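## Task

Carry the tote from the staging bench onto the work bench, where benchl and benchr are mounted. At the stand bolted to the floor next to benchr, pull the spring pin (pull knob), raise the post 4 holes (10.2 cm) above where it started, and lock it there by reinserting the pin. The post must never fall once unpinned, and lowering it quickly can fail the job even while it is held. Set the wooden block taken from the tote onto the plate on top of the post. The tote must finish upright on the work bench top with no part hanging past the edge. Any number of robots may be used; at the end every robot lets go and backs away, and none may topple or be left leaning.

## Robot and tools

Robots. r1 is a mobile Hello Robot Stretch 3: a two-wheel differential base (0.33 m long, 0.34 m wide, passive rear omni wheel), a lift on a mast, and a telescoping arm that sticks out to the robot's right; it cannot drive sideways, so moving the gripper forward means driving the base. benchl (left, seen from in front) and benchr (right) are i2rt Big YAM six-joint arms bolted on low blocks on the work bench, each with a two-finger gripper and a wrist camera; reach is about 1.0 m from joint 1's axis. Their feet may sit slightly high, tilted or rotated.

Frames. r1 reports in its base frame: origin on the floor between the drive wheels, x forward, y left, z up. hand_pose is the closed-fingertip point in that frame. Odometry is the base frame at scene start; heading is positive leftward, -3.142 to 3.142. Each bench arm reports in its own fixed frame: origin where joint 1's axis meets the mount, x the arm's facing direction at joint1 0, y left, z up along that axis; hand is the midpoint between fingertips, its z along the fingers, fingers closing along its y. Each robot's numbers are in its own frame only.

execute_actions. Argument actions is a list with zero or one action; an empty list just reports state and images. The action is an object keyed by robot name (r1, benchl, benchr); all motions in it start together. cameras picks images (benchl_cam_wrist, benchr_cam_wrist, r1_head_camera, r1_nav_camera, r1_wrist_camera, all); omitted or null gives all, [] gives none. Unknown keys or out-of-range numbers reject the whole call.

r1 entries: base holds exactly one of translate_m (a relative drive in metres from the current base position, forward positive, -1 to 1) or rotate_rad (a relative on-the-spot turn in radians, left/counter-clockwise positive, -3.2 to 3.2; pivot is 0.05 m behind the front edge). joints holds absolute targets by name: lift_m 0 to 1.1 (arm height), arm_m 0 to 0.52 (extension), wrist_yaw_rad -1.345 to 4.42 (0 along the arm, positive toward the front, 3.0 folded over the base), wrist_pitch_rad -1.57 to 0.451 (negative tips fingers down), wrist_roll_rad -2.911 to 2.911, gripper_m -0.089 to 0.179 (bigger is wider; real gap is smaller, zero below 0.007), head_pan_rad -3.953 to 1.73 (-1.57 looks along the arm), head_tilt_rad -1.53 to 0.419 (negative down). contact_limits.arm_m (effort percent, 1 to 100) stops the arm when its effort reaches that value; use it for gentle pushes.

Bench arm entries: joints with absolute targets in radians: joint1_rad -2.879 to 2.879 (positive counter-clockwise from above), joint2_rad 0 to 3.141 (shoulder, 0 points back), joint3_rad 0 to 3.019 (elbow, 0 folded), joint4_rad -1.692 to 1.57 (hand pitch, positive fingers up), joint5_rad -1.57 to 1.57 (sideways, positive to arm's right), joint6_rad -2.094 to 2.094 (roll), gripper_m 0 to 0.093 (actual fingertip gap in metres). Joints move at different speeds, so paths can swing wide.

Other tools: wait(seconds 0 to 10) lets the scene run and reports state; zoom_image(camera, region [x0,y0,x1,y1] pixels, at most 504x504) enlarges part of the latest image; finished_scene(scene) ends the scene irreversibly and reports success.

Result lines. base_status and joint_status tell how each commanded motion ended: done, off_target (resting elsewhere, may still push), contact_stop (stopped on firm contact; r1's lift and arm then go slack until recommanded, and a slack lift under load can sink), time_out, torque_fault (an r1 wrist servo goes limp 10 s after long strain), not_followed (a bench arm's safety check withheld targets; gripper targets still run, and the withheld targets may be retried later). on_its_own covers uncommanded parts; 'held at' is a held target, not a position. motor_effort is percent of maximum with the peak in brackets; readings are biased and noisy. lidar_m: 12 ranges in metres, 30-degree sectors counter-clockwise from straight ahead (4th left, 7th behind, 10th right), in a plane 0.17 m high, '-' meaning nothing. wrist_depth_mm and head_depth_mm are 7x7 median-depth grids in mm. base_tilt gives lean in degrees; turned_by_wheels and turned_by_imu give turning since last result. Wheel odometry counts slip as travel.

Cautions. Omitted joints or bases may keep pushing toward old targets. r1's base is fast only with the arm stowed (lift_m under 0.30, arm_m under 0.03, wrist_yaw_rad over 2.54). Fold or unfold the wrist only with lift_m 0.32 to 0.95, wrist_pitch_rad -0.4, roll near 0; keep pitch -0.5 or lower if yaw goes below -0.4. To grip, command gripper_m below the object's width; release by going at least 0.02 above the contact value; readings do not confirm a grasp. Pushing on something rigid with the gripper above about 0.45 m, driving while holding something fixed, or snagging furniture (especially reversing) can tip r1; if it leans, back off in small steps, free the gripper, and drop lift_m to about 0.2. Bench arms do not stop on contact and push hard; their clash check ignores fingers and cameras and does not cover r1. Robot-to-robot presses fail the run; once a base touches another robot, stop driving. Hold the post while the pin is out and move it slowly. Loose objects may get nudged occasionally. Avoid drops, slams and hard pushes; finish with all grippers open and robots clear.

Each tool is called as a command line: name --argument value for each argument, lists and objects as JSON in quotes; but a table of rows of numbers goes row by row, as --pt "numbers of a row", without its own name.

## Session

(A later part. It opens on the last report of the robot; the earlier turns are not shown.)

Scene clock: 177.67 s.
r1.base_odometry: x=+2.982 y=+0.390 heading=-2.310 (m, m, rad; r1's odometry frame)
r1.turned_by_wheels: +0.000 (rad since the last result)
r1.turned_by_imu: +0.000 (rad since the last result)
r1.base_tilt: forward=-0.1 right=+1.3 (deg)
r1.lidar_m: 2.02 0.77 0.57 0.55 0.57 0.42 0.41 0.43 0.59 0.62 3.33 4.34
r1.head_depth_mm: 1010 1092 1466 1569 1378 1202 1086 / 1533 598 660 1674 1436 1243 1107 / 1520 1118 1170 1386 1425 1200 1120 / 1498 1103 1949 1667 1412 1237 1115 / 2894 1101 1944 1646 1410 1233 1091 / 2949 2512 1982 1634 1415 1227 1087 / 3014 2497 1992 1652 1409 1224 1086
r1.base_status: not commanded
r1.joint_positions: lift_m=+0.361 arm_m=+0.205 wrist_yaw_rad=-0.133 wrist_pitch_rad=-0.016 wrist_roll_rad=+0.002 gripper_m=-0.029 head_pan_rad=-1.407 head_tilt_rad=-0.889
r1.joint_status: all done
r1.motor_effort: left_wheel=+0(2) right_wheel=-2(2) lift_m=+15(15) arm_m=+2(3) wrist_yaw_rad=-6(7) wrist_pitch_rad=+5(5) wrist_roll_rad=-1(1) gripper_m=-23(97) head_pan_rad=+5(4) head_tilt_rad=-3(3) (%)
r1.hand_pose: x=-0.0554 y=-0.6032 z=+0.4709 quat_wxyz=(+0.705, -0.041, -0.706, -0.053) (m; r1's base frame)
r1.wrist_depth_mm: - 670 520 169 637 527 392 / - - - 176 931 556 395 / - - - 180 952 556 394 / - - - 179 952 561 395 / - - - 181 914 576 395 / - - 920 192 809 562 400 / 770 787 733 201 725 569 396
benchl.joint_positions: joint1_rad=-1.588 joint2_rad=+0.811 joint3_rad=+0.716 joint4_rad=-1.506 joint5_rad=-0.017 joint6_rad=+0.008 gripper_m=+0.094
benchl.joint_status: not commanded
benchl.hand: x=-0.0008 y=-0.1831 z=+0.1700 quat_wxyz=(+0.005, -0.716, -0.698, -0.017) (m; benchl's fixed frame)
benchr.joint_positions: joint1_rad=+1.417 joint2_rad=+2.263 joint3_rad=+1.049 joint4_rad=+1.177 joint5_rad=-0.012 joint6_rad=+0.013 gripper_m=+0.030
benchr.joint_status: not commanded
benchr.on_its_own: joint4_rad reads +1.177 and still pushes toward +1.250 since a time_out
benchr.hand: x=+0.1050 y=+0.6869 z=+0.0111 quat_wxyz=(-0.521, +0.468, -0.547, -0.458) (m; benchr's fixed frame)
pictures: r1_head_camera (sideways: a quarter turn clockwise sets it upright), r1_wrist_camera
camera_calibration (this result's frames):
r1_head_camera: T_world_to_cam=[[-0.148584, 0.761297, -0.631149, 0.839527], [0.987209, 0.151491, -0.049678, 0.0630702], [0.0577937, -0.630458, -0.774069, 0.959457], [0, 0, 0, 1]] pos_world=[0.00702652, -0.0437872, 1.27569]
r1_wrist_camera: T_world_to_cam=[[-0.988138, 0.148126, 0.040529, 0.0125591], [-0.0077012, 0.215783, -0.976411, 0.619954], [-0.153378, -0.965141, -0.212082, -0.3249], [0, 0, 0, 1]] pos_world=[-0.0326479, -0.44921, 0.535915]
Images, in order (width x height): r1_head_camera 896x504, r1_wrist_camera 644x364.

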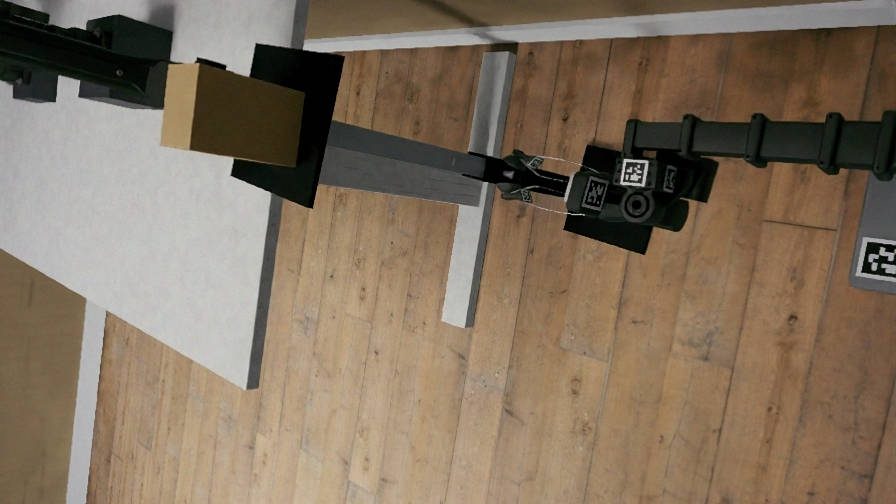

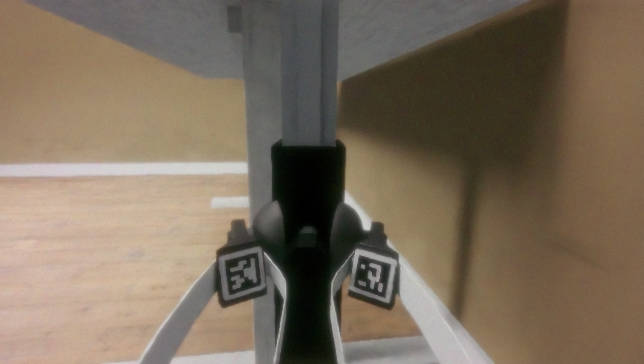

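execute_actions --actions '[{"r1":{"joints":{"arm_m":0.197,"gripper_m":-0.04}},"benchr":{"joints":{"joint4_rad":1.21}}}]' --cameras '["r1_wrist_camera"]'

execute_actions --actions '[{"r1":{"joints":{"arm_m":0.187}}}]' --cameras '["r1_wrist_camera","r1_head_camera"]'

zoom_image --camera "r1_head_camera" --region '[430,100,630,260]'

Scene clock: 179.27 s.
r1.base_odometry: x=+2.982 y=+0.390 heading=-2.310 (m, m, rad; r1's odometry frame)
r1.turned_by_wheels: +0.000 (rad since the last result)
r1.turned_by_imu: +0.000 (rad since the last result)
r1.base_tilt: forward=+0.0 right=+1.3 (deg)
r1.lidar_m: 2.03 0.77 0.57 0.55 0.57 0.42 0.41 0.43 0.59 0.62 3.34 4.34
r1.head_depth_mm: 1011 1088 1477 1551 1369 1206 1092 / 1527 597 661 1681 1425 1247 1110 / 1519 1108 1169 1410 1424 1201 1119 / 1512 1102 1952 1662 1415 1238 1114 / 2898 1093 1934 1656 1410 1230 1088 / 2950 2485 1983 1664 1402 1235 1087 / 2945 2457 1974 1638 1399 1224 1088
r1.base_status: not commanded
r1.joint_positions: lift_m=+0.360 arm_m=+0.198 wrist_yaw_rad=-0.128 wrist_pitch_rad=-0.009 wrist_roll_rad=+0.002 gripper_m=-0.039 head_pan_rad=-1.407 head_tilt_rad=-0.889
r1.joint_status: all done
r1.motor_effort: left_wheel=+1(1) right_wheel=-2(2) lift_m=+15(15) arm_m=-12(13) wrist_yaw_rad=-10(9) wrist_pitch_rad=+3(5) wrist_roll_rad=+0(1) gripper_m=-24(80) head_pan_rad=+5(4) head_tilt_rad=-3(3) (%)
r1.hand_pose: x=-0.0541 y=-0.5971 z=+0.4728 quat_wxyz=(+0.705, -0.042, -0.706, -0.049) (m; r1's base frame)
r1.wrist_depth_mm: - 641 543 175 611 527 398 / - - - 181 912 565 395 / - - - 186 970 553 393 / - - - 186 959 562 398 / - - - 187 925 563 399 / - - - 198 805 565 399 / 786 819 752 207 743 575 405
benchl.joint_positions: joint1_rad=-1.588 joint2_rad=+0.811 joint3_rad=+0.716 joint4_rad=-1.506 joint5_rad=-0.017 joint6_rad=+0.008 gripper_m=+0.094
benchl.joint_status: not commanded
benchl.hand: x=-0.0008 y=-0.1831 z=+0.1700 quat_wxyz=(+0.005, -0.716, -0.698, -0.017) (m; benchl's fixed frame)
benchr.joint_positions: joint1_rad=+1.417 joint2_rad=+2.263 joint3_rad=+1.049 joint4_rad=+1.176 joint5_rad=-0.012 joint6_rad=+0.013 gripper_m=+0.030
benchr.joint_status: all done
benchr.hand: x=+0.1050 y=+0.6869 z=+0.0108 quat_wxyz=(-0.521, +0.469, -0.548, -0.458) (m; benchr's fixed frame)
pictures: r1_wrist_camera
camera_calibration (this result's frames):
r1_wrist_camera: T_world_to_cam=[[-0.988858, 0.143266, 0.0404243, 0.00996433], [-0.00974431, 0.208679, -0.977936, 0.616821], [-0.148541, -0.967434, -0.204958, -0.322858], [0, 0, 0, 1]] pos_world=[-0.0320938, -0.442489, 0.536636]
Images, in order (width x height): r1_wrist_camera 644x364.

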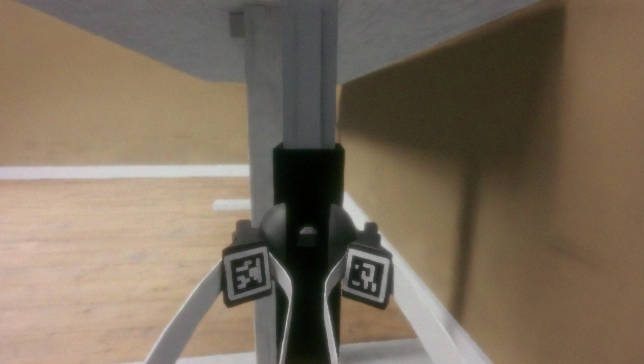

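Scene clock: 180.10 s.
r1.base_odometry: x=+2.982 y=+0.390 heading=-2.310 (m, m, rad; r1's odometry frame)
r1.turned_by_wheels: +0.000 (rad since the last result)
r1.turned_by_imu: +0.000 (rad since the last result)
r1.base_tilt: forward=+0.0 right=+1.3 (deg)
r1.lidar_m: 2.02 0.77 0.57 0.55 0.57 0.42 0.41 0.43 0.59 0.62 3.32 4.33
r1.head_depth_mm: 1011 1085 1474 1567 1382 1206 1088 / 1533 596 661 1688 1427 1247 1102 / 1511 1109 1168 1402 1395 1200 1118 / 1505 1106 1945 1667 1418 1231 1115 / 2898 1097 1948 1665 1406 1234 1093 / 2954 2491 1993 1648 1404 1223 1086 / 2989 2478 1970 1637 1406 1225 1086
r1.base_status: not commanded
r1.joint_positions: lift_m=+0.360 arm_m=+0.188 wrist_yaw_rad=-0.126 wrist_pitch_rad=-0.007 wrist_roll_rad=+0.002 gripper_m=-0.033 head_pan_rad=-1.407 head_tilt_rad=-0.889
r1.joint_status: all done
r1.on_its_own: gripper_m is held at -0.034, not at your -0.040, by its stall guard, which is still easing
r1.motor_effort: left_wheel=+2(2) right_wheel=-3(3) lift_m=+15(15) arm_m=-7(12) wrist_yaw_rad=-11(12) wrist_pitch_rad=+2(3) wrist_roll_rad=+0(0) gripper_m=-9(23) head_pan_rad=+4(4) head_tilt_rad=-3(3) (%)
r1.hand_pose: x=-0.0536 y=-0.5868 z=+0.4733 quat_wxyz=(+0.705, -0.042, -0.706, -0.047) (m; r1's base frame)
r1.wrist_depth_mm: - 628 549 187 594 528 397 / - - - 527 934 565 397 / - - - 551 945 565 398 / - - - 196 949 572 401 / - - - 187 913 574 399 / - - - 210 833 558 406 / 799 781 765 217 755 576 403
benchl.joint_positions: joint1_rad=-1.588 joint2_rad=+0.811 joint3_rad=+0.716 joint4_rad=-1.506 joint5_rad=-0.017 joint6_rad=+0.008 gripper_m=+0.094
benchl.joint_status: not commanded
benchl.hand: x=-0.0008 y=-0.1831 z=+0.1700 quat_wxyz=(+0.005, -0.716, -0.698, -0.017) (m; benchl's fixed frame)
benchr.joint_positions: joint1_rad=+1.417 joint2_rad=+2.263 joint3_rad=+1.049 joint4_rad=+1.176 joint5_rad=-0.012 joint6_rad=+0.013 gripper_m=+0.030
benchr.joint_status: not commanded
benchr.hand: x=+0.1050 y=+0.6869 z=+0.0108 quat_wxyz=(-0.521, +0.469, -0.548, -0.458) (m; benchr's fixed frame)
pictures: r1_head_camera (sideways: a quarter turn clockwise sets it upright), r1_wrist_camera
camera_calibration (this result's frames):
r1_head_camera: T_world_to_cam=[[-0.148585, 0.761298, -0.631148, 0.839525], [0.987209, 0.151491, -0.049678, 0.0630702], [0.0577935, -0.630457, -0.77407, 0.959458], [0, 0, 0, 1]] pos_world=[0.00702651, -0.0437871, 1.27569]
r1_wrist_camera: T_world_to_cam=[[-0.989126, 0.141419, 0.0403902, 0.00786735], [-0.0104114, 0.206609, -0.978368, 0.614158], [-0.146704, -0.96815, -0.202889, -0.314004], [0, 0, 0, 1]] pos_world=[-0.0318898, -0.432006, 0.536847]
Images, in order (width x height): r1_head_camera 896x504, r1_wrist_camera 644x364.

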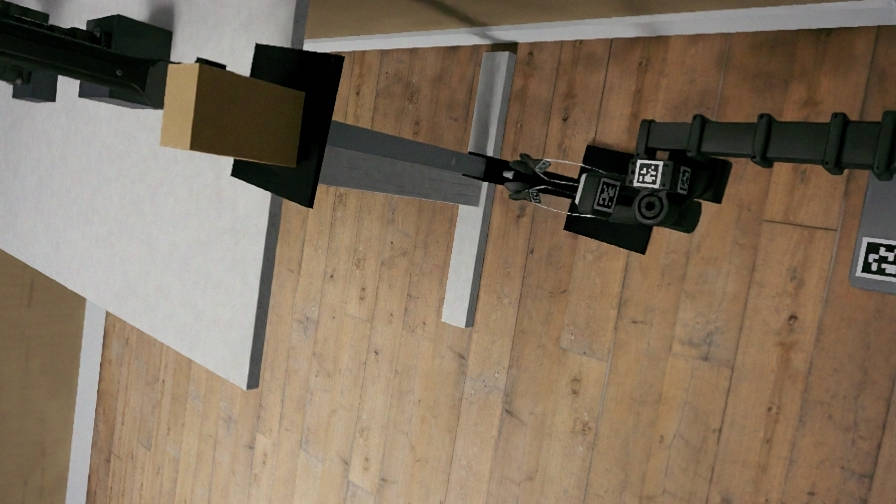

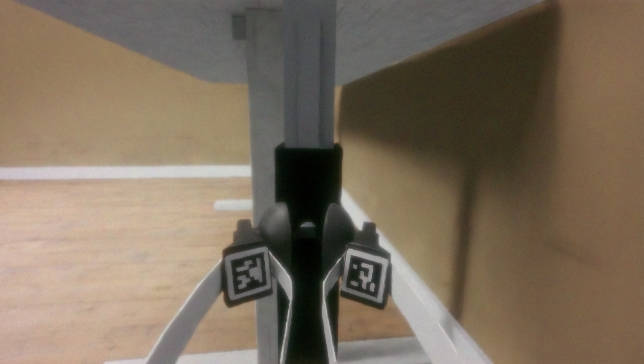

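Region (430, 100, 630, 260) of r1_head_camera's 896x504 image, scaled by 2.520, with more detail than that image has; it fills the top 403 rows of this view, and the rest is white.

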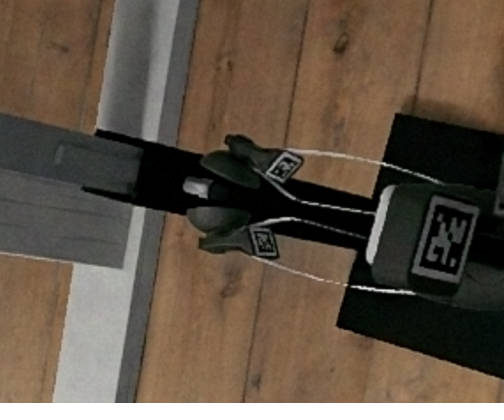

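execute_actions --actions '[{"r1":{"joints":{"gripper_m":0.05}},"benchr":{"joints":{"joint4_rad":1.36,"joint2_rad":2.17}}}]' --cameras '["benchr_cam_wrist"]'

execute_actions --actions '[{"r1":{"base":{"translate_m":0.005},"joints":{"arm_m":0.199}}}]' --cameras '["r1_wrist_camera"]'

Scene clock: 183.00 s.
r1.base_odometry: x=+2.982 y=+0.390 heading=-2.310 (m, m, rad; r1's odometry frame)
r1.turned_by_wheels: +0.000 (rad since the last result)
r1.turned_by_imu: +0.000 (rad since the last result)
r1.base_tilt: forward=-0.1 right=+1.3 (deg)
r1.lidar_m: 2.02 0.77 0.57 0.55 0.57 0.42 0.41 0.42 0.59 0.62 3.32 4.35
r1.head_depth_mm: 1008 1092 1473 1557 1377 1204 1083 / 1542 597 660 1678 1436 1239 1109 / 1523 1116 1168 1395 1385 1192 1116 / 1505 1107 1943 1668 1414 1231 1115 / 2910 1098 1941 1653 1411 1229 1093 / 2932 2508 1997 1638 1409 1235 1087 / 2984 2481 1973 1643 1400 1219 1086
r1.base_status: not commanded
r1.joint_positions: lift_m=+0.360 arm_m=+0.187 wrist_yaw_rad=-0.137 wrist_pitch_rad=-0.016 wrist_roll_rad=+0.002 gripper_m=+0.050 head_pan_rad=-1.407 head_tilt_rad=-0.889
r1.joint_status: all done
r1.motor_effort: left_wheel=-1(2) right_wheel=+1(3) lift_m=+15(15) arm_m=-3(7) wrist_yaw_rad=-3(11) wrist_pitch_rad=+5(5) wrist_roll_rad=+0(1) gripper_m=+0(80) head_pan_rad=+4(4) head_tilt_rad=-3(3) (%)
r1.hand_pose: x=-0.0563 y=-0.5857 z=+0.4711 quat_wxyz=(+0.705, -0.042, -0.706, -0.054) (m; r1's base frame)
r1.wrist_depth_mm: - 657 514 186 631 525 389 / - - - 193 882 549 389 / - - - 196 913 549 390 / - - - 197 905 561 389 / - - - 202 832 556 394 / - - 898 213 779 562 396 / 794 766 737 222 745 524 396
benchl.joint_positions: joint1_rad=-1.588 joint2_rad=+0.811 joint3_rad=+0.716 joint4_rad=-1.506 joint5_rad=-0.017 joint6_rad=+0.008 gripper_m=+0.094
benchl.joint_status: not commanded
benchl.hand: x=-0.0008 y=-0.1831 z=+0.1700 quat_wxyz=(+0.005, -0.716, -0.698, -0.017) (m; benchl's fixed frame)
benchr.joint_positions: joint1_rad=+1.417 joint2_rad=+2.269 joint3_rad=+1.049 joint4_rad=+1.214 joint5_rad=-0.012 joint6_rad=+0.010 gripper_m=+0.030
benchr.joint_status: joint4_rad time_out (moved +0.038 of +0.184); the others done
benchr.on_its_own: joint4_rad reads +1.214 and still pushes toward +1.360 since a time_out
benchr.hand: x=+0.1050 y=+0.6865 z=+0.0163 quat_wxyz=(-0.530, +0.462, -0.538, -0.465) (m; benchr's fixed frame)
pictures: benchr_cam_wrist
camera_calibration (this result's frames):
benchr_cam_wrist: T_world_to_cam=[[0.989708, -0.14287, -0.00812875, -0.00538963], [-0.0903204, -0.5796, -0.80988, 0.4263], [0.110996, 0.802279, -0.586539, -0.43079], [0, 0, 0, 1]] pos_world=[0.0916539, 0.591927, 0.0925337]
Images, in order (width x height): benchr_cam_wrist 504x504.

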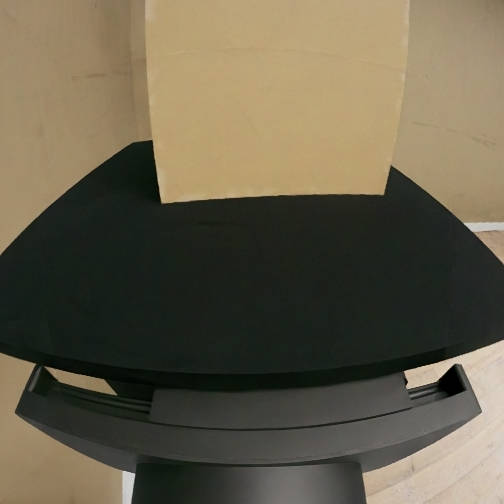

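not run: a stop came earlier in this reply.

execute_actions --actions '[{"r1":{"base":{"translate_m":0.005},"joints":{"arm_m":0.199}}}]' --cameras '[]'

execute_actions --actions '[{"r1":{"joints":{"gripper_m":-0.028}}}]' --cameras '["r1_wrist_camera"]'

execute_actions --actions '[{"r1":{"joints":{"arm_m":0.19}}}]' --cameras '["r1_wrist_camera","r1_head_camera"]'

zoom_image --camera "r1_head_camera" --region '[430,100,630,260]'

Scene clock: 185.30 s.
r1.base_odometry: x=+2.978 y=+0.386 heading=-2.310 (m, m, rad; r1's odometry frame)
r1.turned_by_wheels: +0.000 (rad since the last result)
r1.turned_by_imu: +0.000 (rad since the last result)
r1.base_tilt: forward=-0.1 right=+1.3 (deg)
r1.lidar_m: 2.03 0.77 0.57 0.55 0.57 0.43 0.41 0.43 0.59 0.62 3.30 4.32
r1.head_depth_mm: 981 1091 983 1565 1368 1208 1081 / 1535 596 656 1667 1433 1245 1107 / 1524 1118 1190 1406 1428 1199 1117 / 1495 1108 1950 1663 1419 1232 1116 / 2901 1098 1969 1655 1415 1233 1098 / 2959 2518 1985 1657 1406 1227 1089 / 3003 2487 1980 1640 1404 1223 1091
r1.base_status: done
r1.joint_positions: lift_m=+0.360 arm_m=+0.199 wrist_yaw_rad=-0.137 wrist_pitch_rad=-0.016 wrist_roll_rad=+0.002 gripper_m=+0.050 head_pan_rad=-1.407 head_tilt_rad=-0.889
r1.joint_status: all done
r1.motor_effort: left_wheel=-2(5) right_wheel=+2(7) lift_m=+15(15) arm_m=+3(3) wrist_yaw_rad=-3(3) wrist_pitch_rad=+5(5) wrist_roll_rad=+0(1) gripper_m=+1(1) head_pan_rad=+5(5) head_tilt_rad=-3(4) (%)
r1.hand_pose: x=-0.0565 y=-0.5970 z=+0.4710 quat_wxyz=(+0.705, -0.043, -0.706, -0.054) (m; r1's base frame)
r1.wrist_depth_mm: - 661 540 176 638 525 395 / - - - 181 914 558 396 / - - - 185 944 557 394 / - - - 186 931 566 400 / - - - 189 870 571 403 / 977 - 903 200 792 573 402 / 766 781 743 208 741 533 401
benchl.joint_positions: joint1_rad=-1.588 joint2_rad=+0.811 joint3_rad=+0.716 joint4_rad=-1.506 joint5_rad=-0.017 joint6_rad=+0.008 gripper_m=+0.094
benchl.joint_status: not commanded
benchl.hand: x=-0.0008 y=-0.1831 z=+0.1700 quat_wxyz=(+0.005, -0.716, -0.698, -0.017) (m; benchl's fixed frame)
benchr.joint_positions: joint1_rad=+1.417 joint2_rad=+2.269 joint3_rad=+1.049 joint4_rad=+1.214 joint5_rad=-0.012 joint6_rad=+0.010 gripper_m=+0.030
benchr.joint_status: not commanded
benchr.on_its_own: joint4_rad reads +1.214 and still pushes toward +1.360 since a time_out
benchr.hand: x=+0.1050 y=+0.6865 z=+0.0163 quat_wxyz=(-0.530, +0.462, -0.538, -0.465) (m; benchr's fixed frame)
pictures: none
No camera images: the call's "cameras" was empty. Leave "cameras" out to get every camera's image.

Scene clock: 186.57 s.
r1.base_odometry: x=+2.978 y=+0.386 heading=-2.310 (m, m, rad; r1's odometry frame)
r1.turned_by_wheels: +0.000 (rad since the last result)
r1.turned_by_imu: +0.000 (rad since the last result)
r1.base_tilt: forward=+0.0 right=+1.3 (deg)
r1.lidar_m: 2.03 0.77 0.57 0.55 0.57 0.43 0.41 0.43 0.59 0.62 3.32 4.33
r1.head_depth_mm: 979 1092 986 1555 1377 1211 1089 / 1532 597 658 1675 1433 1249 1104 / 1520 1116 1194 1424 1428 1197 1114 / 1505 1104 1955 1656 1417 1236 1119 / 2925 1102 1940 1652 1415 1232 1091 / 2958 2484 1973 1648 1409 1233 1087 / 3001 2479 1988 1640 1408 1219 1090
r1.base_status: not commanded
r1.joint_positions: lift_m=+0.360 arm_m=+0.199 wrist_yaw_rad=-0.138 wrist_pitch_rad=-0.014 wrist_roll_rad=+0.002 gripper_m=-0.027 head_pan_rad=-1.407 head_tilt_rad=-0.889
r1.joint_status: all done
r1.motor_effort: left_wheel=-3(3) right_wheel=+3(3) lift_m=+15(16) arm_m=-2(3) wrist_yaw_rad=-2(3) wrist_pitch_rad=+5(5) wrist_roll_rad=+0(0) gripper_m=-19(93) head_pan_rad=+5(4) head_tilt_rad=-3(3) (%)
r1.hand_pose: x=-0.0568 y=-0.5976 z=+0.4714 quat_wxyz=(+0.705, -0.044, -0.706, -0.054) (m; r1's base frame)
r1.wrist_depth_mm: - 668 514 175 634 526 394 / - - - 181 933 566 391 / - - - 185 926 553 394 / - - - 185 937 564 392 / - - - 186 933 560 399 / 995 983 - 199 802 571 400 / 794 787 757 207 733 576 401
benchl.joint_positions: joint1_rad=-1.588 joint2_rad=+0.811 joint3_rad=+0.716 joint4_rad=-1.506 joint5_rad=-0.017 joint6_rad=+0.008 gripper_m=+0.094
benchl.joint_status: not commanded
benchl.hand: x=-0.0008 y=-0.1831 z=+0.1700 quat_wxyz=(+0.005, -0.716, -0.698, -0.017) (m; benchl's fixed frame)
benchr.joint_positions: joint1_rad=+1.417 joint2_rad=+2.269 joint3_rad=+1.049 joint4_rad=+1.214 joint5_rad=-0.012 joint6_rad=+0.010 gripper_m=+0.030
benchr.joint_status: not commanded
benchr.on_its_own: joint4_rad reads +1.214 and still pushes toward +1.360 since a time_out
benchr.hand: x=+0.1050 y=+0.6865 z=+0.0163 quat_wxyz=(-0.530, +0.462, -0.538, -0.465) (m; benchr's fixed frame)
pictures: r1_wrist_camera
camera_calibration (this result's frames):
r1_wrist_camera: T_world_to_cam=[[-0.987325, 0.153457, 0.0405096, 0.0136013], [-0.0068249, 0.213951, -0.976821, 0.618344], [-0.158567, -0.964715, -0.210192, -0.320468], [0, 0, 0, 1]] pos_world=[-0.0331666, -0.443543, 0.536101]
Images, in order (width x height): r1_wrist_camera 644x364.

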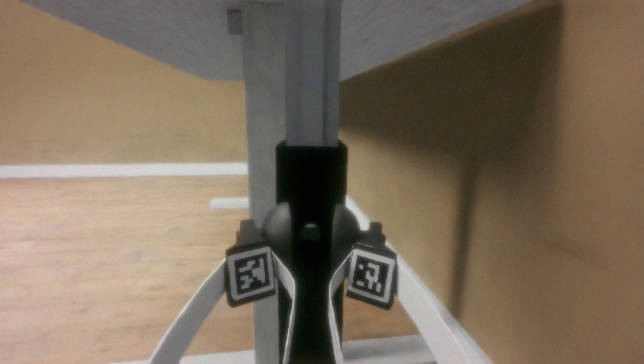

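Scene clock: 187.37 s.
r1.base_odometry: x=+2.978 y=+0.386 heading=-2.310 (m, m, rad; r1's odometry frame)
r1.turned_by_wheels: +0.000 (rad since the last result)
r1.turned_by_imu: +0.000 (rad since the last result)
r1.base_tilt: forward=+0.0 right=+1.3 (deg)
r1.lidar_m: 2.02 0.77 0.57 0.55 0.57 0.43 0.41 0.43 0.60 0.62 3.33 4.32
r1.head_depth_mm: 974 1093 984 1563 1373 1211 1091 / 1528 595 659 1676 1438 1245 1107 / 1521 1114 1185 1404 1424 1195 1120 / 1500 1107 1961 1665 1416 1236 1119 / 2893 1092 1936 1647 1416 1233 1093 / 2924 2466 1986 1642 1399 1232 1092 / 2977 2497 1983 1638 1404 1233 1085
r1.base_status: not commanded
r1.joint_positions: lift_m=+0.360 arm_m=+0.191 wrist_yaw_rad=-0.138 wrist_pitch_rad=-0.013 wrist_roll_rad=+0.002 gripper_m=-0.027 head_pan_rad=-1.407 head_tilt_rad=-0.889
r1.joint_status: all done
r1.motor_effort: left_wheel=-2(3) right_wheel=+3(3) lift_m=+15(15) arm_m=-7(8) wrist_yaw_rad=-1(2) wrist_pitch_rad=+4(5) wrist_roll_rad=-1(0) gripper_m=-18(19) head_pan_rad=+4(4) head_tilt_rad=-3(3) (%)
r1.hand_pose: x=-0.0567 y=-0.5892 z=+0.4718 quat_wxyz=(+0.705, -0.044, -0.706, -0.054) (m; r1's base frame)
r1.wrist_depth_mm: - 660 519 184 607 525 393 / - - - 191 928 556 393 / - - - 195 954 554 398 / - - - 194 950 555 396 / - - - 168 889 554 403 / - - - 207 788 570 398 / 787 780 767 217 757 565 402
benchl.joint_positions: joint1_rad=-1.588 joint2_rad=+0.811 joint3_rad=+0.716 joint4_rad=-1.506 joint5_rad=-0.017 joint6_rad=+0.008 gripper_m=+0.094
benchl.joint_status: not commanded
benchl.hand: x=-0.0008 y=-0.1831 z=+0.1700 quat_wxyz=(+0.005, -0.716, -0.698, -0.017) (m; benchl's fixed frame)
benchr.joint_positions: joint1_rad=+1.417 joint2_rad=+2.269 joint3_rad=+1.049 joint4_rad=+1.214 joint5_rad=-0.012 joint6_rad=+0.010 gripper_m=+0.030
benchr.joint_status: not commanded
benchr.on_its_own: joint4_rad reads +1.214 and still pushes toward +1.360 since a time_out
benchr.hand: x=+0.1050 y=+0.6865 z=+0.0163 quat_wxyz=(-0.530, +0.462, -0.538, -0.465) (m; benchr's fixed frame)
pictures: r1_head_camera (sideways: a quarter turn clockwise sets it upright), r1_wrist_camera
camera_calibration (this result's frames):
r1_head_camera: T_world_to_cam=[[-0.148584, 0.761298, -0.631148, 0.839525], [0.98721, 0.151491, -0.049678, 0.0630702], [0.0577934, -0.630457, -0.77407, 0.959458], [0, 0, 0, 1]] pos_world=[0.0070265, -0.0437871, 1.27569]
r1_wrist_camera: T_world_to_cam=[[-0.987353, 0.153281, 0.0404865, 0.0122554], [-0.00706999, 0.212549, -0.977125, 0.616211], [-0.15838, -0.965053, -0.208777, -0.313124], [0, 0, 0, 1]] pos_world=[-0.0331357, -0.435035, 0.536246]
Images, in order (width x height): r1_head_camera 896x504, r1_wrist_camera 644x364.

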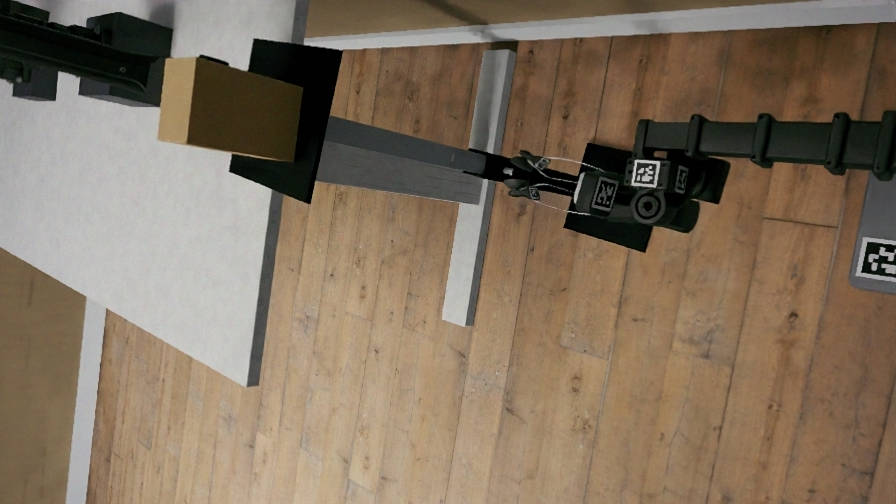

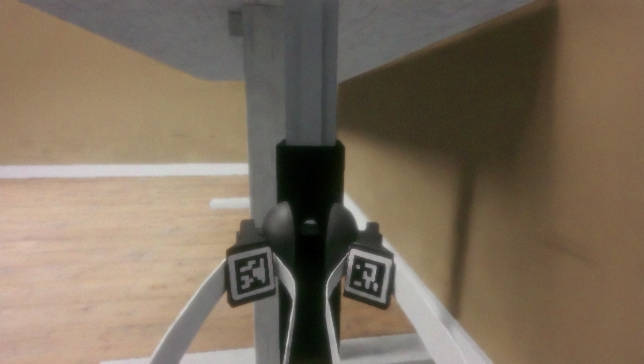

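Region (430, 100, 630, 260) of r1_head_camera's 896x504 image, scaled by 2.520, with more detail than that image has; it fills the top 403 rows of this view, and the rest is white.

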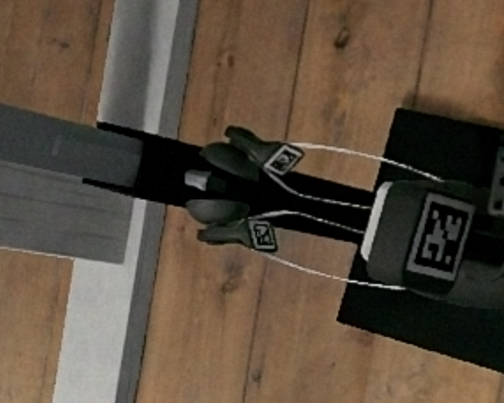

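execute_actions --actions '[{"r1":{"joints":{"arm_m":0.178}}}]' --cameras '["r1_wrist_camera"]'

execute_actions --actions '[{"benchr":{"joints":{"joint2_rad":2.07,"joint3_rad":1.06,"joint4_rad":1.28}}}]' --cameras '["r1_wrist_camera","r1_head_camera"]'

Scene clock: 189.00 s.
r1.base_odometry: x=+2.978 y=+0.386 heading=-2.310 (m, m, rad; r1's odometry frame)
r1.turned_by_wheels: +0.000 (rad since the last result)
r1.turned_by_imu: +0.000 (rad since the last result)
r1.base_tilt: forward=-0.1 right=+1.4 (deg)
r1.lidar_m: 2.02 0.77 0.57 0.55 0.57 0.43 0.42 0.43 0.60 0.62 3.33 4.32
r1.head_depth_mm: 978 1092 987 1561 1375 1212 1088 / 1525 596 658 1678 1431 1237 1104 / 1518 1120 1189 1414 1415 - 1121 / 1507 1107 1962 1667 1419 1241 1115 / 2873 1101 1948 1645 1412 1235 1096 / 2974 2525 1984 1654 1398 1227 1088 / 2974 2470 1972 1640 1406 1224 1085
r1.base_status: not commanded
r1.joint_positions: lift_m=+0.360 arm_m=+0.179 wrist_yaw_rad=-0.135 wrist_pitch_rad=-0.012 wrist_roll_rad=+0.002 gripper_m=-0.027 head_pan_rad=-1.407 head_tilt_rad=-0.889
r1.joint_status: all done
r1.motor_effort: left_wheel=-1(2) right_wheel=+2(3) lift_m=+15(15) arm_m=-5(5) wrist_yaw_rad=-3(4) wrist_pitch_rad=+4(4) wrist_roll_rad=+0(0) gripper_m=-17(19) head_pan_rad=+5(4) head_tilt_rad=-3(3) (%)
r1.hand_pose: x=-0.0560 y=-0.5771 z=+0.4719 quat_wxyz=(+0.705, -0.043, -0.706, -0.053) (m; r1's base frame)
r1.wrist_depth_mm: - 646 559 195 623 527 398 / - - - 538 930 559 392 / - - - 224 922 564 402 / - - - 206 943 557 401 / - - - - 961 567 403 / - - - 222 858 558 406 / 786 806 685 232 734 579 403
benchl.joint_positions: joint1_rad=-1.588 joint2_rad=+0.811 joint3_rad=+0.716 joint4_rad=-1.506 joint5_rad=-0.017 joint6_rad=+0.008 gripper_m=+0.094
benchl.joint_status: not commanded
benchl.hand: x=-0.0008 y=-0.1831 z=+0.1700 quat_wxyz=(+0.005, -0.716, -0.698, -0.017) (m; benchl's fixed frame)
benchr.joint_positions: joint1_rad=+1.417 joint2_rad=+2.269 joint3_rad=+1.049 joint4_rad=+1.214 joint5_rad=-0.012 joint6_rad=+0.010 gripper_m=+0.030
benchr.joint_status: not commanded
benchr.on_its_own: joint4_rad reads +1.214 and still pushes toward +1.360 since a time_out
benchr.hand: x=+0.1050 y=+0.6865 z=+0.0163 quat_wxyz=(-0.530, +0.462, -0.538, -0.465) (m; benchr's fixed frame)
pictures: r1_wrist_camera
camera_calibration (this result's frames):
r1_wrist_camera: T_world_to_cam=[[-0.987769, 0.150576, 0.0404782, 0.00950571], [-0.00772525, 0.212026, -0.977234, 0.613489], [-0.15573, -0.965594, -0.208269, -0.301725], [0, 0, 0, 1]] pos_world=[-0.0328588, -0.42285, 0.536297]
Images, in order (width x height): r1_wrist_camera 644x364.

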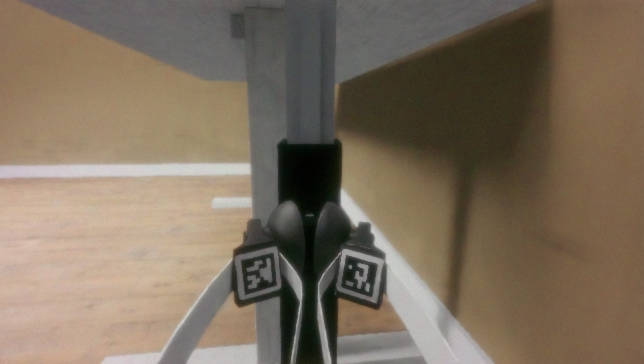

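Scene clock: 191.07 s.
r1.base_odometry: x=+2.978 y=+0.386 heading=-2.310 (m, m, rad; r1's odometry frame)
r1.turned_by_wheels: +0.000 (rad since the last result)
r1.turned_by_imu: +0.000 (rad since the last result)
r1.base_tilt: forward=+0.0 right=+1.3 (deg)
r1.lidar_m: 2.03 0.77 0.57 0.55 0.57 0.43 0.41 0.43 0.59 0.62 3.34 4.32
r1.head_depth_mm: 979 1090 983 1571 1382 1204 1088 / 1524 597 659 1690 1429 1251 1105 / 1521 1119 1190 1405 1406 - 1116 / 1506 1110 1957 1660 1420 1238 1118 / 2896 1100 1951 1649 1409 1229 1093 / 2926 2522 1994 1645 1409 1228 1090 / 3010 2482 1968 1643 1401 1217 1085
r1.base_status: not commanded
r1.joint_positions: lift_m=+0.360 arm_m=+0.179 wrist_yaw_rad=-0.135 wrist_pitch_rad=-0.012 wrist_roll_rad=+0.002 gripper_m=-0.027 head_pan_rad=-1.407 head_tilt_rad=-0.889
r1.joint_status: not commanded
r1.motor_effort: left_wheel=-1(1) right_wheel=+1(1) lift_m=+15(15) arm_m=-5(5) wrist_yaw_rad=-4(4) wrist_pitch_rad=+4(4) wrist_roll_rad=-1(1) gripper_m=-16(15) head_pan_rad=+4(4) head_tilt_rad=-3(3) (%)
r1.hand_pose: x=-0.0560 y=-0.5771 z=+0.4719 quat_wxyz=(+0.705, -0.043, -0.706, -0.052) (m; r1's base frame)
r1.wrist_depth_mm: - 645 570 195 615 527 395 / - - - 533 913 564 400 / - - - 225 955 556 396 / - - - 205 944 565 399 / - - - - 950 570 401 / - - - 223 856 568 400 / 795 788 678 231 725 565 404
benchl.joint_positions: joint1_rad=-1.588 joint2_rad=+0.811 joint3_rad=+0.716 joint4_rad=-1.506 joint5_rad=-0.017 joint6_rad=+0.008 gripper_m=+0.094
benchl.joint_status: not commanded
benchl.hand: x=-0.0008 y=-0.1831 z=+0.1700 quat_wxyz=(+0.005, -0.716, -0.698, -0.017) (m; benchl's fixed frame)
benchr.joint_positions: joint1_rad=+1.417 joint2_rad=+2.254 joint3_rad=+1.045 joint4_rad=+1.179 joint5_rad=-0.012 joint6_rad=+0.011 gripper_m=+0.030
benchr.joint_status: joint2_rad time_out (moved -0.015 of -0.199); joint4_rad time_out (moved -0.035 of +0.066); the others done
benchr.on_its_own: joint2_rad reads +2.254 and still pushes toward +2.070 since a time_out; joint4_rad reads +1.179 and still pushes toward +1.280 since a time_out
benchr.hand: x=+0.1050 y=+0.6868 z=+0.0166 quat_wxyz=(-0.523, +0.467, -0.545, -0.459) (m; benchr's fixed frame)
pictures: r1_head_camera (sideways: a quarter turn clockwise sets it upright), r1_wrist_camera
camera_calibration (this result's frames):
r1_head_camera: T_world_to_cam=[[-0.148584, 0.761298, -0.631148, 0.839525], [0.987209, 0.151491, -0.049678, 0.0630702], [0.0577934, -0.630456, -0.77407, 0.959458], [0, 0, 0, 1]] pos_world=[0.00702651, -0.0437871, 1.27569]
r1_wrist_camera: T_world_to_cam=[[-0.987784, 0.15048, 0.0404783, 0.00947379], [-0.00774642, 0.212021, -0.977234, 0.613487], [-0.155637, -0.96561, -0.208265, -0.301725], [0, 0, 0, 1]] pos_world=[-0.0328491, -0.422846, 0.536298]
Images, in order (width x height): r1_head_camera 896x504, r1_wrist_camera 644x364.

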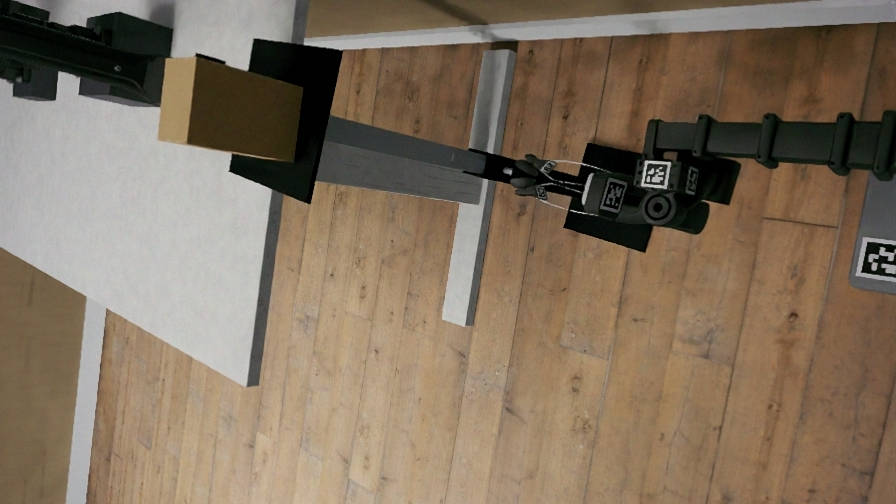

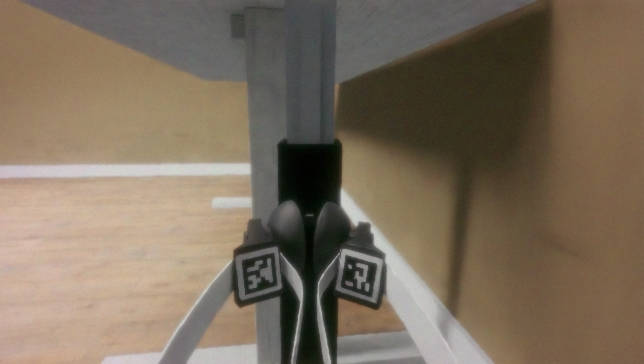

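execute_actions --actions '[{"r1":{"joints":{"gripper_m":0.05}},"benchr":{"joints":{"joint4_rad":1.27,"joint2_rad":2.18}}}]' --cameras '[]'

Scene clock: 193.47 s.
r1.base_odometry: x=+2.978 y=+0.386 heading=-2.310 (m, m, rad; r1's odometry frame)
r1.turned_by_wheels: +0.000 (rad since the last result)
r1.turned_by_imu: +0.000 (rad since the last result)
r1.base_tilt: forward=-0.1 right=+1.3 (deg)
r1.lidar_m: 2.02 0.77 0.57 0.55 0.57 0.43 0.42 0.43 0.60 0.62 3.33 4.34
r1.head_depth_mm: 979 1097 984 1555 1377 1212 1088 / 1533 597 659 1667 1426 1250 1105 / 1523 1114 1189 1414 1374 - 1120 / 1506 1107 1947 1662 1423 1238 1113 / 2887 1099 1948 1652 1411 1229 1095 / 2954 2504 2000 1634 1411 1229 1086 / 2964 2454 1965 1644 1402 1223 1082
r1.base_status: not commanded
r1.joint_positions: lift_m=+0.360 arm_m=+0.178 wrist_yaw_rad=-0.137 wrist_pitch_rad=-0.016 wrist_roll_rad=+0.002 gripper_m=+0.050 head_pan_rad=-1.407 head_tilt_rad=-0.889
r1.joint_status: all done
r1.motor_effort: left_wheel=-2(2) right_wheel=+2(1) lift_m=+15(15) arm_m=-3(5) wrist_yaw_rad=-3(4) wrist_pitch_rad=+5(5) wrist_roll_rad=+0(1) gripper_m=+0(80) head_pan_rad=+5(4) head_tilt_rad=-3(3) (%)
r1.hand_pose: x=-0.0563 y=-0.5767 z=+0.4711 quat_wxyz=(+0.705, -0.042, -0.706, -0.054) (m; r1's base frame)
r1.wrist_depth_mm: - 663 560 507 637 520 394 / - - - 551 918 549 395 / - - - 211 942 561 400 / - - - 207 997 555 405 / - - - 209 877 572 401 / - - 895 223 778 564 404 / 779 768 700 232 759 544 405
benchl.joint_positions: joint1_rad=-1.588 joint2_rad=+0.811 joint3_rad=+0.716 joint4_rad=-1.506 joint5_rad=-0.017 joint6_rad=+0.008 gripper_m=+0.094
benchl.joint_status: not commanded
benchl.hand: x=-0.0008 y=-0.1831 z=+0.1700 quat_wxyz=(+0.005, -0.716, -0.698, -0.017) (m; benchl's fixed frame)
benchr.joint_positions: joint1_rad=+1.417 joint2_rad=+2.256 joint3_rad=+1.045 joint4_rad=+1.177 joint5_rad=-0.012 joint6_rad=+0.012 gripper_m=+0.030
benchr.joint_status: joint4_rad time_out (moved -0.001 of +0.091); the others done
benchr.on_its_own: joint4_rad reads +1.177 and still pushes toward +1.270 since a time_out
benchr.hand: x=+0.1050 y=+0.6866 z=+0.0151 quat_wxyz=(-0.523, +0.468, -0.546, -0.459) (m; benchr's fixed frame)
pictures: none
No camera images: the call's "cameras" was empty. Leave "cameras" out to get every camera's image.

execute_actions --actions '[{"r1":{"joints":{"arm_m":0.201}},"benchr":{"joints":{"joint2_rad":2.2}}}]' --cameras '[]'

execute_actions --actions '[{"r1":{"joints":{"gripper_m":-0.028}}}]' --cameras '[]'

execute_actions --actions '[{"r1":{"joints":{"arm_m":0.183}}}]' --cameras '["r1_wrist_camera","r1_head_camera"]'

zoom_image --camera "r1_head_camera" --region '[430,100,630,260]'

Scene clock: 195.33 s.
r1.base_odometry: x=+2.978 y=+0.386 heading=-2.310 (m, m, rad; r1's odometry frame)
r1.turned_by_wheels: +0.000 (rad since the last result)
r1.turned_by_imu: +0.000 (rad since the last result)
r1.base_tilt: forward=+0.0 right=+1.3 (deg)
r1.lidar_m: 2.02 0.77 0.57 0.55 0.57 0.43 0.41 0.43 0.59 0.62 3.31 4.34
r1.head_depth_mm: 978 1091 981 1555 1374 1213 1093 / 1536 596 658 1672 1423 1244 1103 / 1522 1117 1188 1401 1429 1201 1114 / 1499 1107 1938 1660 1426 1235 1113 / 2912 1100 1948 1655 1413 1235 1093 / 2975 2502 1984 1641 1399 1225 1089 / 3003 2467 1977 1633 1403 1226 1086
r1.base_status: not commanded
r1.joint_positions: lift_m=+0.360 arm_m=+0.201 wrist_yaw_rad=-0.137 wrist_pitch_rad=-0.016 wrist_roll_rad=+0.002 gripper_m=+0.050 head_pan_rad=-1.407 head_tilt_rad=-0.889
r1.joint_status: all done
r1.motor_effort: left_wheel=-2(2) right_wheel=+2(1) lift_m=+15(15) arm_m=+3(2) wrist_yaw_rad=-3(3) wrist_pitch_rad=+5(5) wrist_roll_rad=-1(1) gripper_m=+2(2) head_pan_rad=+5(4) head_tilt_rad=-3(3) (%)
r1.hand_pose: x=-0.0564 y=-0.5990 z=+0.4710 quat_wxyz=(+0.705, -0.043, -0.706, -0.054) (m; r1's base frame)
r1.wrist_depth_mm: - 667 529 174 628 524 395 / - - - 179 916 556 400 / - - - 184 953 549 401 / - - - 183 968 564 399 / - - - 189 854 567 402 / - - 919 196 790 566 403 / 780 766 747 205 738 537 400
benchl.joint_positions: joint1_rad=-1.588 joint2_rad=+0.811 joint3_rad=+0.716 joint4_rad=-1.506 joint5_rad=-0.017 joint6_rad=+0.008 gripper_m=+0.094
benchl.joint_status: not commanded
benchl.hand: x=-0.0008 y=-0.1831 z=+0.1700 quat_wxyz=(+0.005, -0.716, -0.698, -0.017) (m; benchl's fixed frame)
benchr.joint_positions: joint1_rad=+1.417 joint2_rad=+2.257 joint3_rad=+1.045 joint4_rad=+1.177 joint5_rad=-0.012 joint6_rad=+0.012 gripper_m=+0.030
benchr.joint_status: all done
benchr.on_its_own: joint4_rad reads +1.177 and still pushes toward +1.270 since a time_out
benchr.hand: x=+0.1050 y=+0.6864 z=+0.0140 quat_wxyz=(-0.522, +0.468, -0.546, -0.458) (m; benchr's fixed frame)
pictures: none
No camera images: the call's "cameras" was empty. Leave "cameras" out to get every camera's image.

Scene clock: 196.60 s.
r1.base_odometry: x=+2.978 y=+0.386 heading=-2.310 (m, m, rad; r1's odometry frame)
r1.turned_by_wheels: +0.000 (rad since the last result)
r1.turned_by_imu: +0.000 (rad since the last result)
r1.base_tilt: forward=+0.0 right=+1.4 (deg)
r1.lidar_m: 2.03 0.77 0.57 0.55 0.57 0.43 0.42 0.43 0.59 0.62 3.32 4.33
r1.head_depth_mm: 981 1093 981 1563 1380 1213 1083 / 1532 597 656 1679 1426 1254 1110 / 1518 1114 1188 1423 1428 1204 1123 / 1504 1107 1940 1657 1420 1240 1117 / 2909 1101 1959 1644 1411 1232 1095 / 2920 2518 1992 1655 1407 1236 1088 / 2996 2492 1972 1649 1388 1225 1082
r1.base_status: not commanded
r1.joint_positions: lift_m=+0.360 arm_m=+0.201 wrist_yaw_rad=-0.139 wrist_pitch_rad=-0.015 wrist_roll_rad=+0.002 gripper_m=-0.027 head_pan_rad=-1.407 head_tilt_rad=-0.889
r1.joint_status: all done
r1.motor_effort: left_wheel=-3(3) right_wheel=+4(3) lift_m=+15(15) arm_m=-2(3) wrist_yaw_rad=-1(3) wrist_pitch_rad=+5(5) wrist_roll_rad=-1(0) gripper_m=-18(94) head_pan_rad=+5(4) head_tilt_rad=-3(4) (%)
r1.hand_pose: x=-0.0569 y=-0.5995 z=+0.4714 quat_wxyz=(+0.705, -0.044, -0.706, -0.055) (m; r1's base frame)
r1.wrist_depth_mm: - 667 519 173 630 515 393 / - - - 178 918 556 394 / - - - 182 936 548 396 / - - - 181 924 556 403 / - - - 186 883 559 398 / - - - 196 797 565 397 / 774 780 745 205 739 562 397
benchl.joint_positions: joint1_rad=-1.588 joint2_rad=+0.811 joint3_rad=+0.716 joint4_rad=-1.506 joint5_rad=-0.017 joint6_rad=+0.008 gripper_m=+0.094
benchl.joint_status: not commanded
benchl.hand: x=-0.0008 y=-0.1831 z=+0.1700 quat_wxyz=(+0.005, -0.716, -0.698, -0.017) (m; benchl's fixed frame)
benchr.joint_positions: joint1_rad=+1.417 joint2_rad=+2.257 joint3_rad=+1.045 joint4_rad=+1.177 joint5_rad=-0.012 joint6_rad=+0.012 gripper_m=+0.030
benchr.joint_status: not commanded
benchr.on_its_own: joint4_rad reads +1.177 and still pushes toward +1.270 since a time_out
benchr.hand: x=+0.1050 y=+0.6864 z=+0.0140 quat_wxyz=(-0.522, +0.468, -0.546, -0.458) (m; benchr's fixed frame)
pictures: none
No camera images: the call's "cameras" was empty. Leave "cameras" out to get every camera's image.

Scene clock: 197.60 s.
r1.base_odometry: x=+2.978 y=+0.386 heading=-2.310 (m, m, rad; r1's odometry frame)
r1.turned_by_wheels: +0.000 (rad since the last result)
r1.turned_by_imu: +0.000 (rad since the last result)
r1.base_tilt: forward=+0.0 right=+1.3 (deg)
r1.lidar_m: 2.03 0.77 0.57 0.55 0.57 0.43 0.41 0.43 0.60 0.62 3.33 4.34
r1.head_depth_mm: 981 1091 979 1558 1387 1211 1086 / 1534 595 657 1673 1432 1245 1105 / 1524 1114 1189 1408 1418 1198 1117 / 1511 1109 1957 1666 1419 1236 1118 / 2911 1103 1956 1655 1413 1234 1091 / 2961 2497 1995 1643 1410 1230 1087 / 2941 2465 1975 1636 1405 1225 1087
r1.base_status: not commanded
r1.joint_positions: lift_m=+0.360 arm_m=+0.184 wrist_yaw_rad=-0.137 wrist_pitch_rad=-0.012 wrist_roll_rad=+0.002 gripper_m=-0.027 head_pan_rad=-1.407 head_tilt_rad=-0.889
r1.joint_status: all done
r1.motor_effort: left_wheel=-1(3) right_wheel=+2(4) lift_m=+15(15) arm_m=-6(8) wrist_yaw_rad=-3(3) wrist_pitch_rad=+4(5) wrist_roll_rad=-1(0) gripper_m=-16(19) head_pan_rad=+4(5) head_tilt_rad=-4(3) (%)
r1.hand_pose: x=-0.0563 y=-0.5821 z=+0.4721 quat_wxyz=(+0.705, -0.044, -0.706, -0.053) (m; r1's base frame)
r1.wrist_depth_mm: - 639 567 190 615 517 390 / - - - 197 917 553 398 / - - - 202 945 568 401 / - - - 202 950 564 397 / - - - - 932 565 399 / - - - 218 838 561 398 / 786 791 663 225 735 565 399
benchl.joint_positions: joint1_rad=-1.588 joint2_rad=+0.811 joint3_rad=+0.716 joint4_rad=-1.506 joint5_rad=-0.017 joint6_rad=+0.008 gripper_m=+0.094
benchl.joint_status: not commanded
benchl.hand: x=-0.0008 y=-0.1831 z=+0.1700 quat_wxyz=(+0.005, -0.716, -0.698, -0.017) (m; benchl's fixed frame)
benchr.joint_positions: joint1_rad=+1.417 joint2_rad=+2.257 joint3_rad=+1.045 joint4_rad=+1.177 joint5_rad=-0.012 joint6_rad=+0.012 gripper_m=+0.030
benchr.joint_status: not commanded
benchr.on_its_own: joint4_rad reads +1.177 and still pushes toward +1.270 since a time_out
benchr.hand: x=+0.1050 y=+0.6864 z=+0.0140 quat_wxyz=(-0.522, +0.468, -0.546, -0.458) (m; benchr's fixed frame)
pictures: r1_head_camera (sideways: a quarter turn clockwise sets it upright), r1_wrist_camera
camera_calibration (this result's frames):
r1_head_camera: T_world_to_cam=[[-0.148585, 0.761298, -0.631148, 0.839525], [0.987209, 0.151491, -0.049678, 0.0630702], [0.0577935, -0.630456, -0.77407, 0.959458], [0, 0, 0, 1]] pos_world=[0.00702651, -0.0437871, 1.27569]
r1_wrist_camera: T_world_to_cam=[[-0.987587, 0.15177, 0.0404682, 0.0106676], [-0.00755642, 0.211436, -0.977363, 0.614435], [-0.156891, -0.965537, -0.207664, -0.306911], [0, 0, 0, 1]] pos_world=[-0.0329733, -0.427866, 0.536359]
Images, in order (width x height): r1_head_camera 896x504, r1_wrist_camera 644x364.

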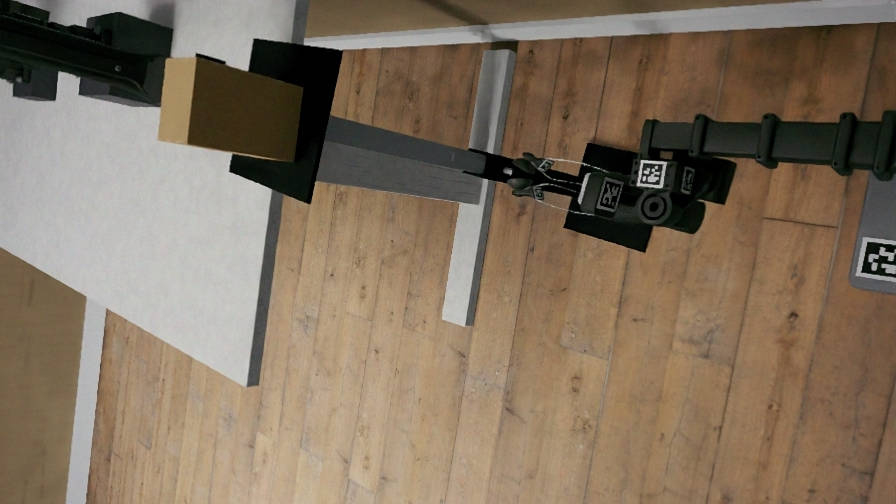

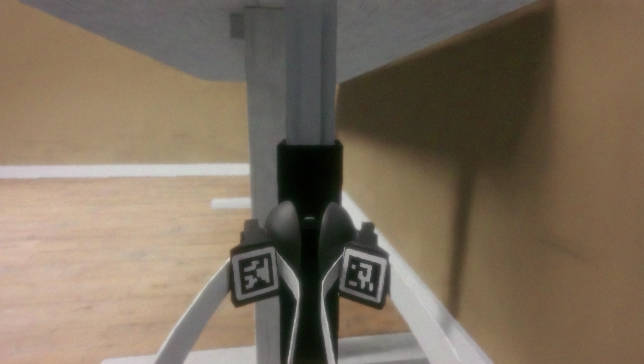

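Region (430, 100, 630, 260) of r1_head_camera's 896x504 image, scaled by 2.520, with more detail than that image has; it fills the top 403 rows of this view, and the rest is white.

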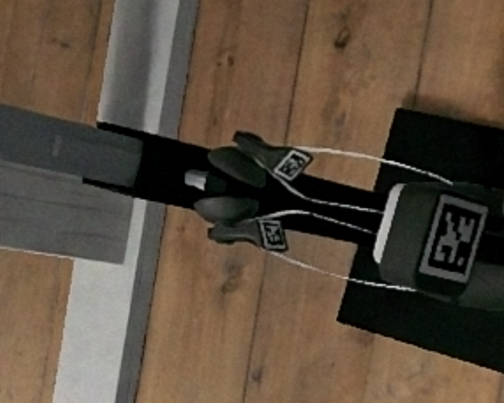

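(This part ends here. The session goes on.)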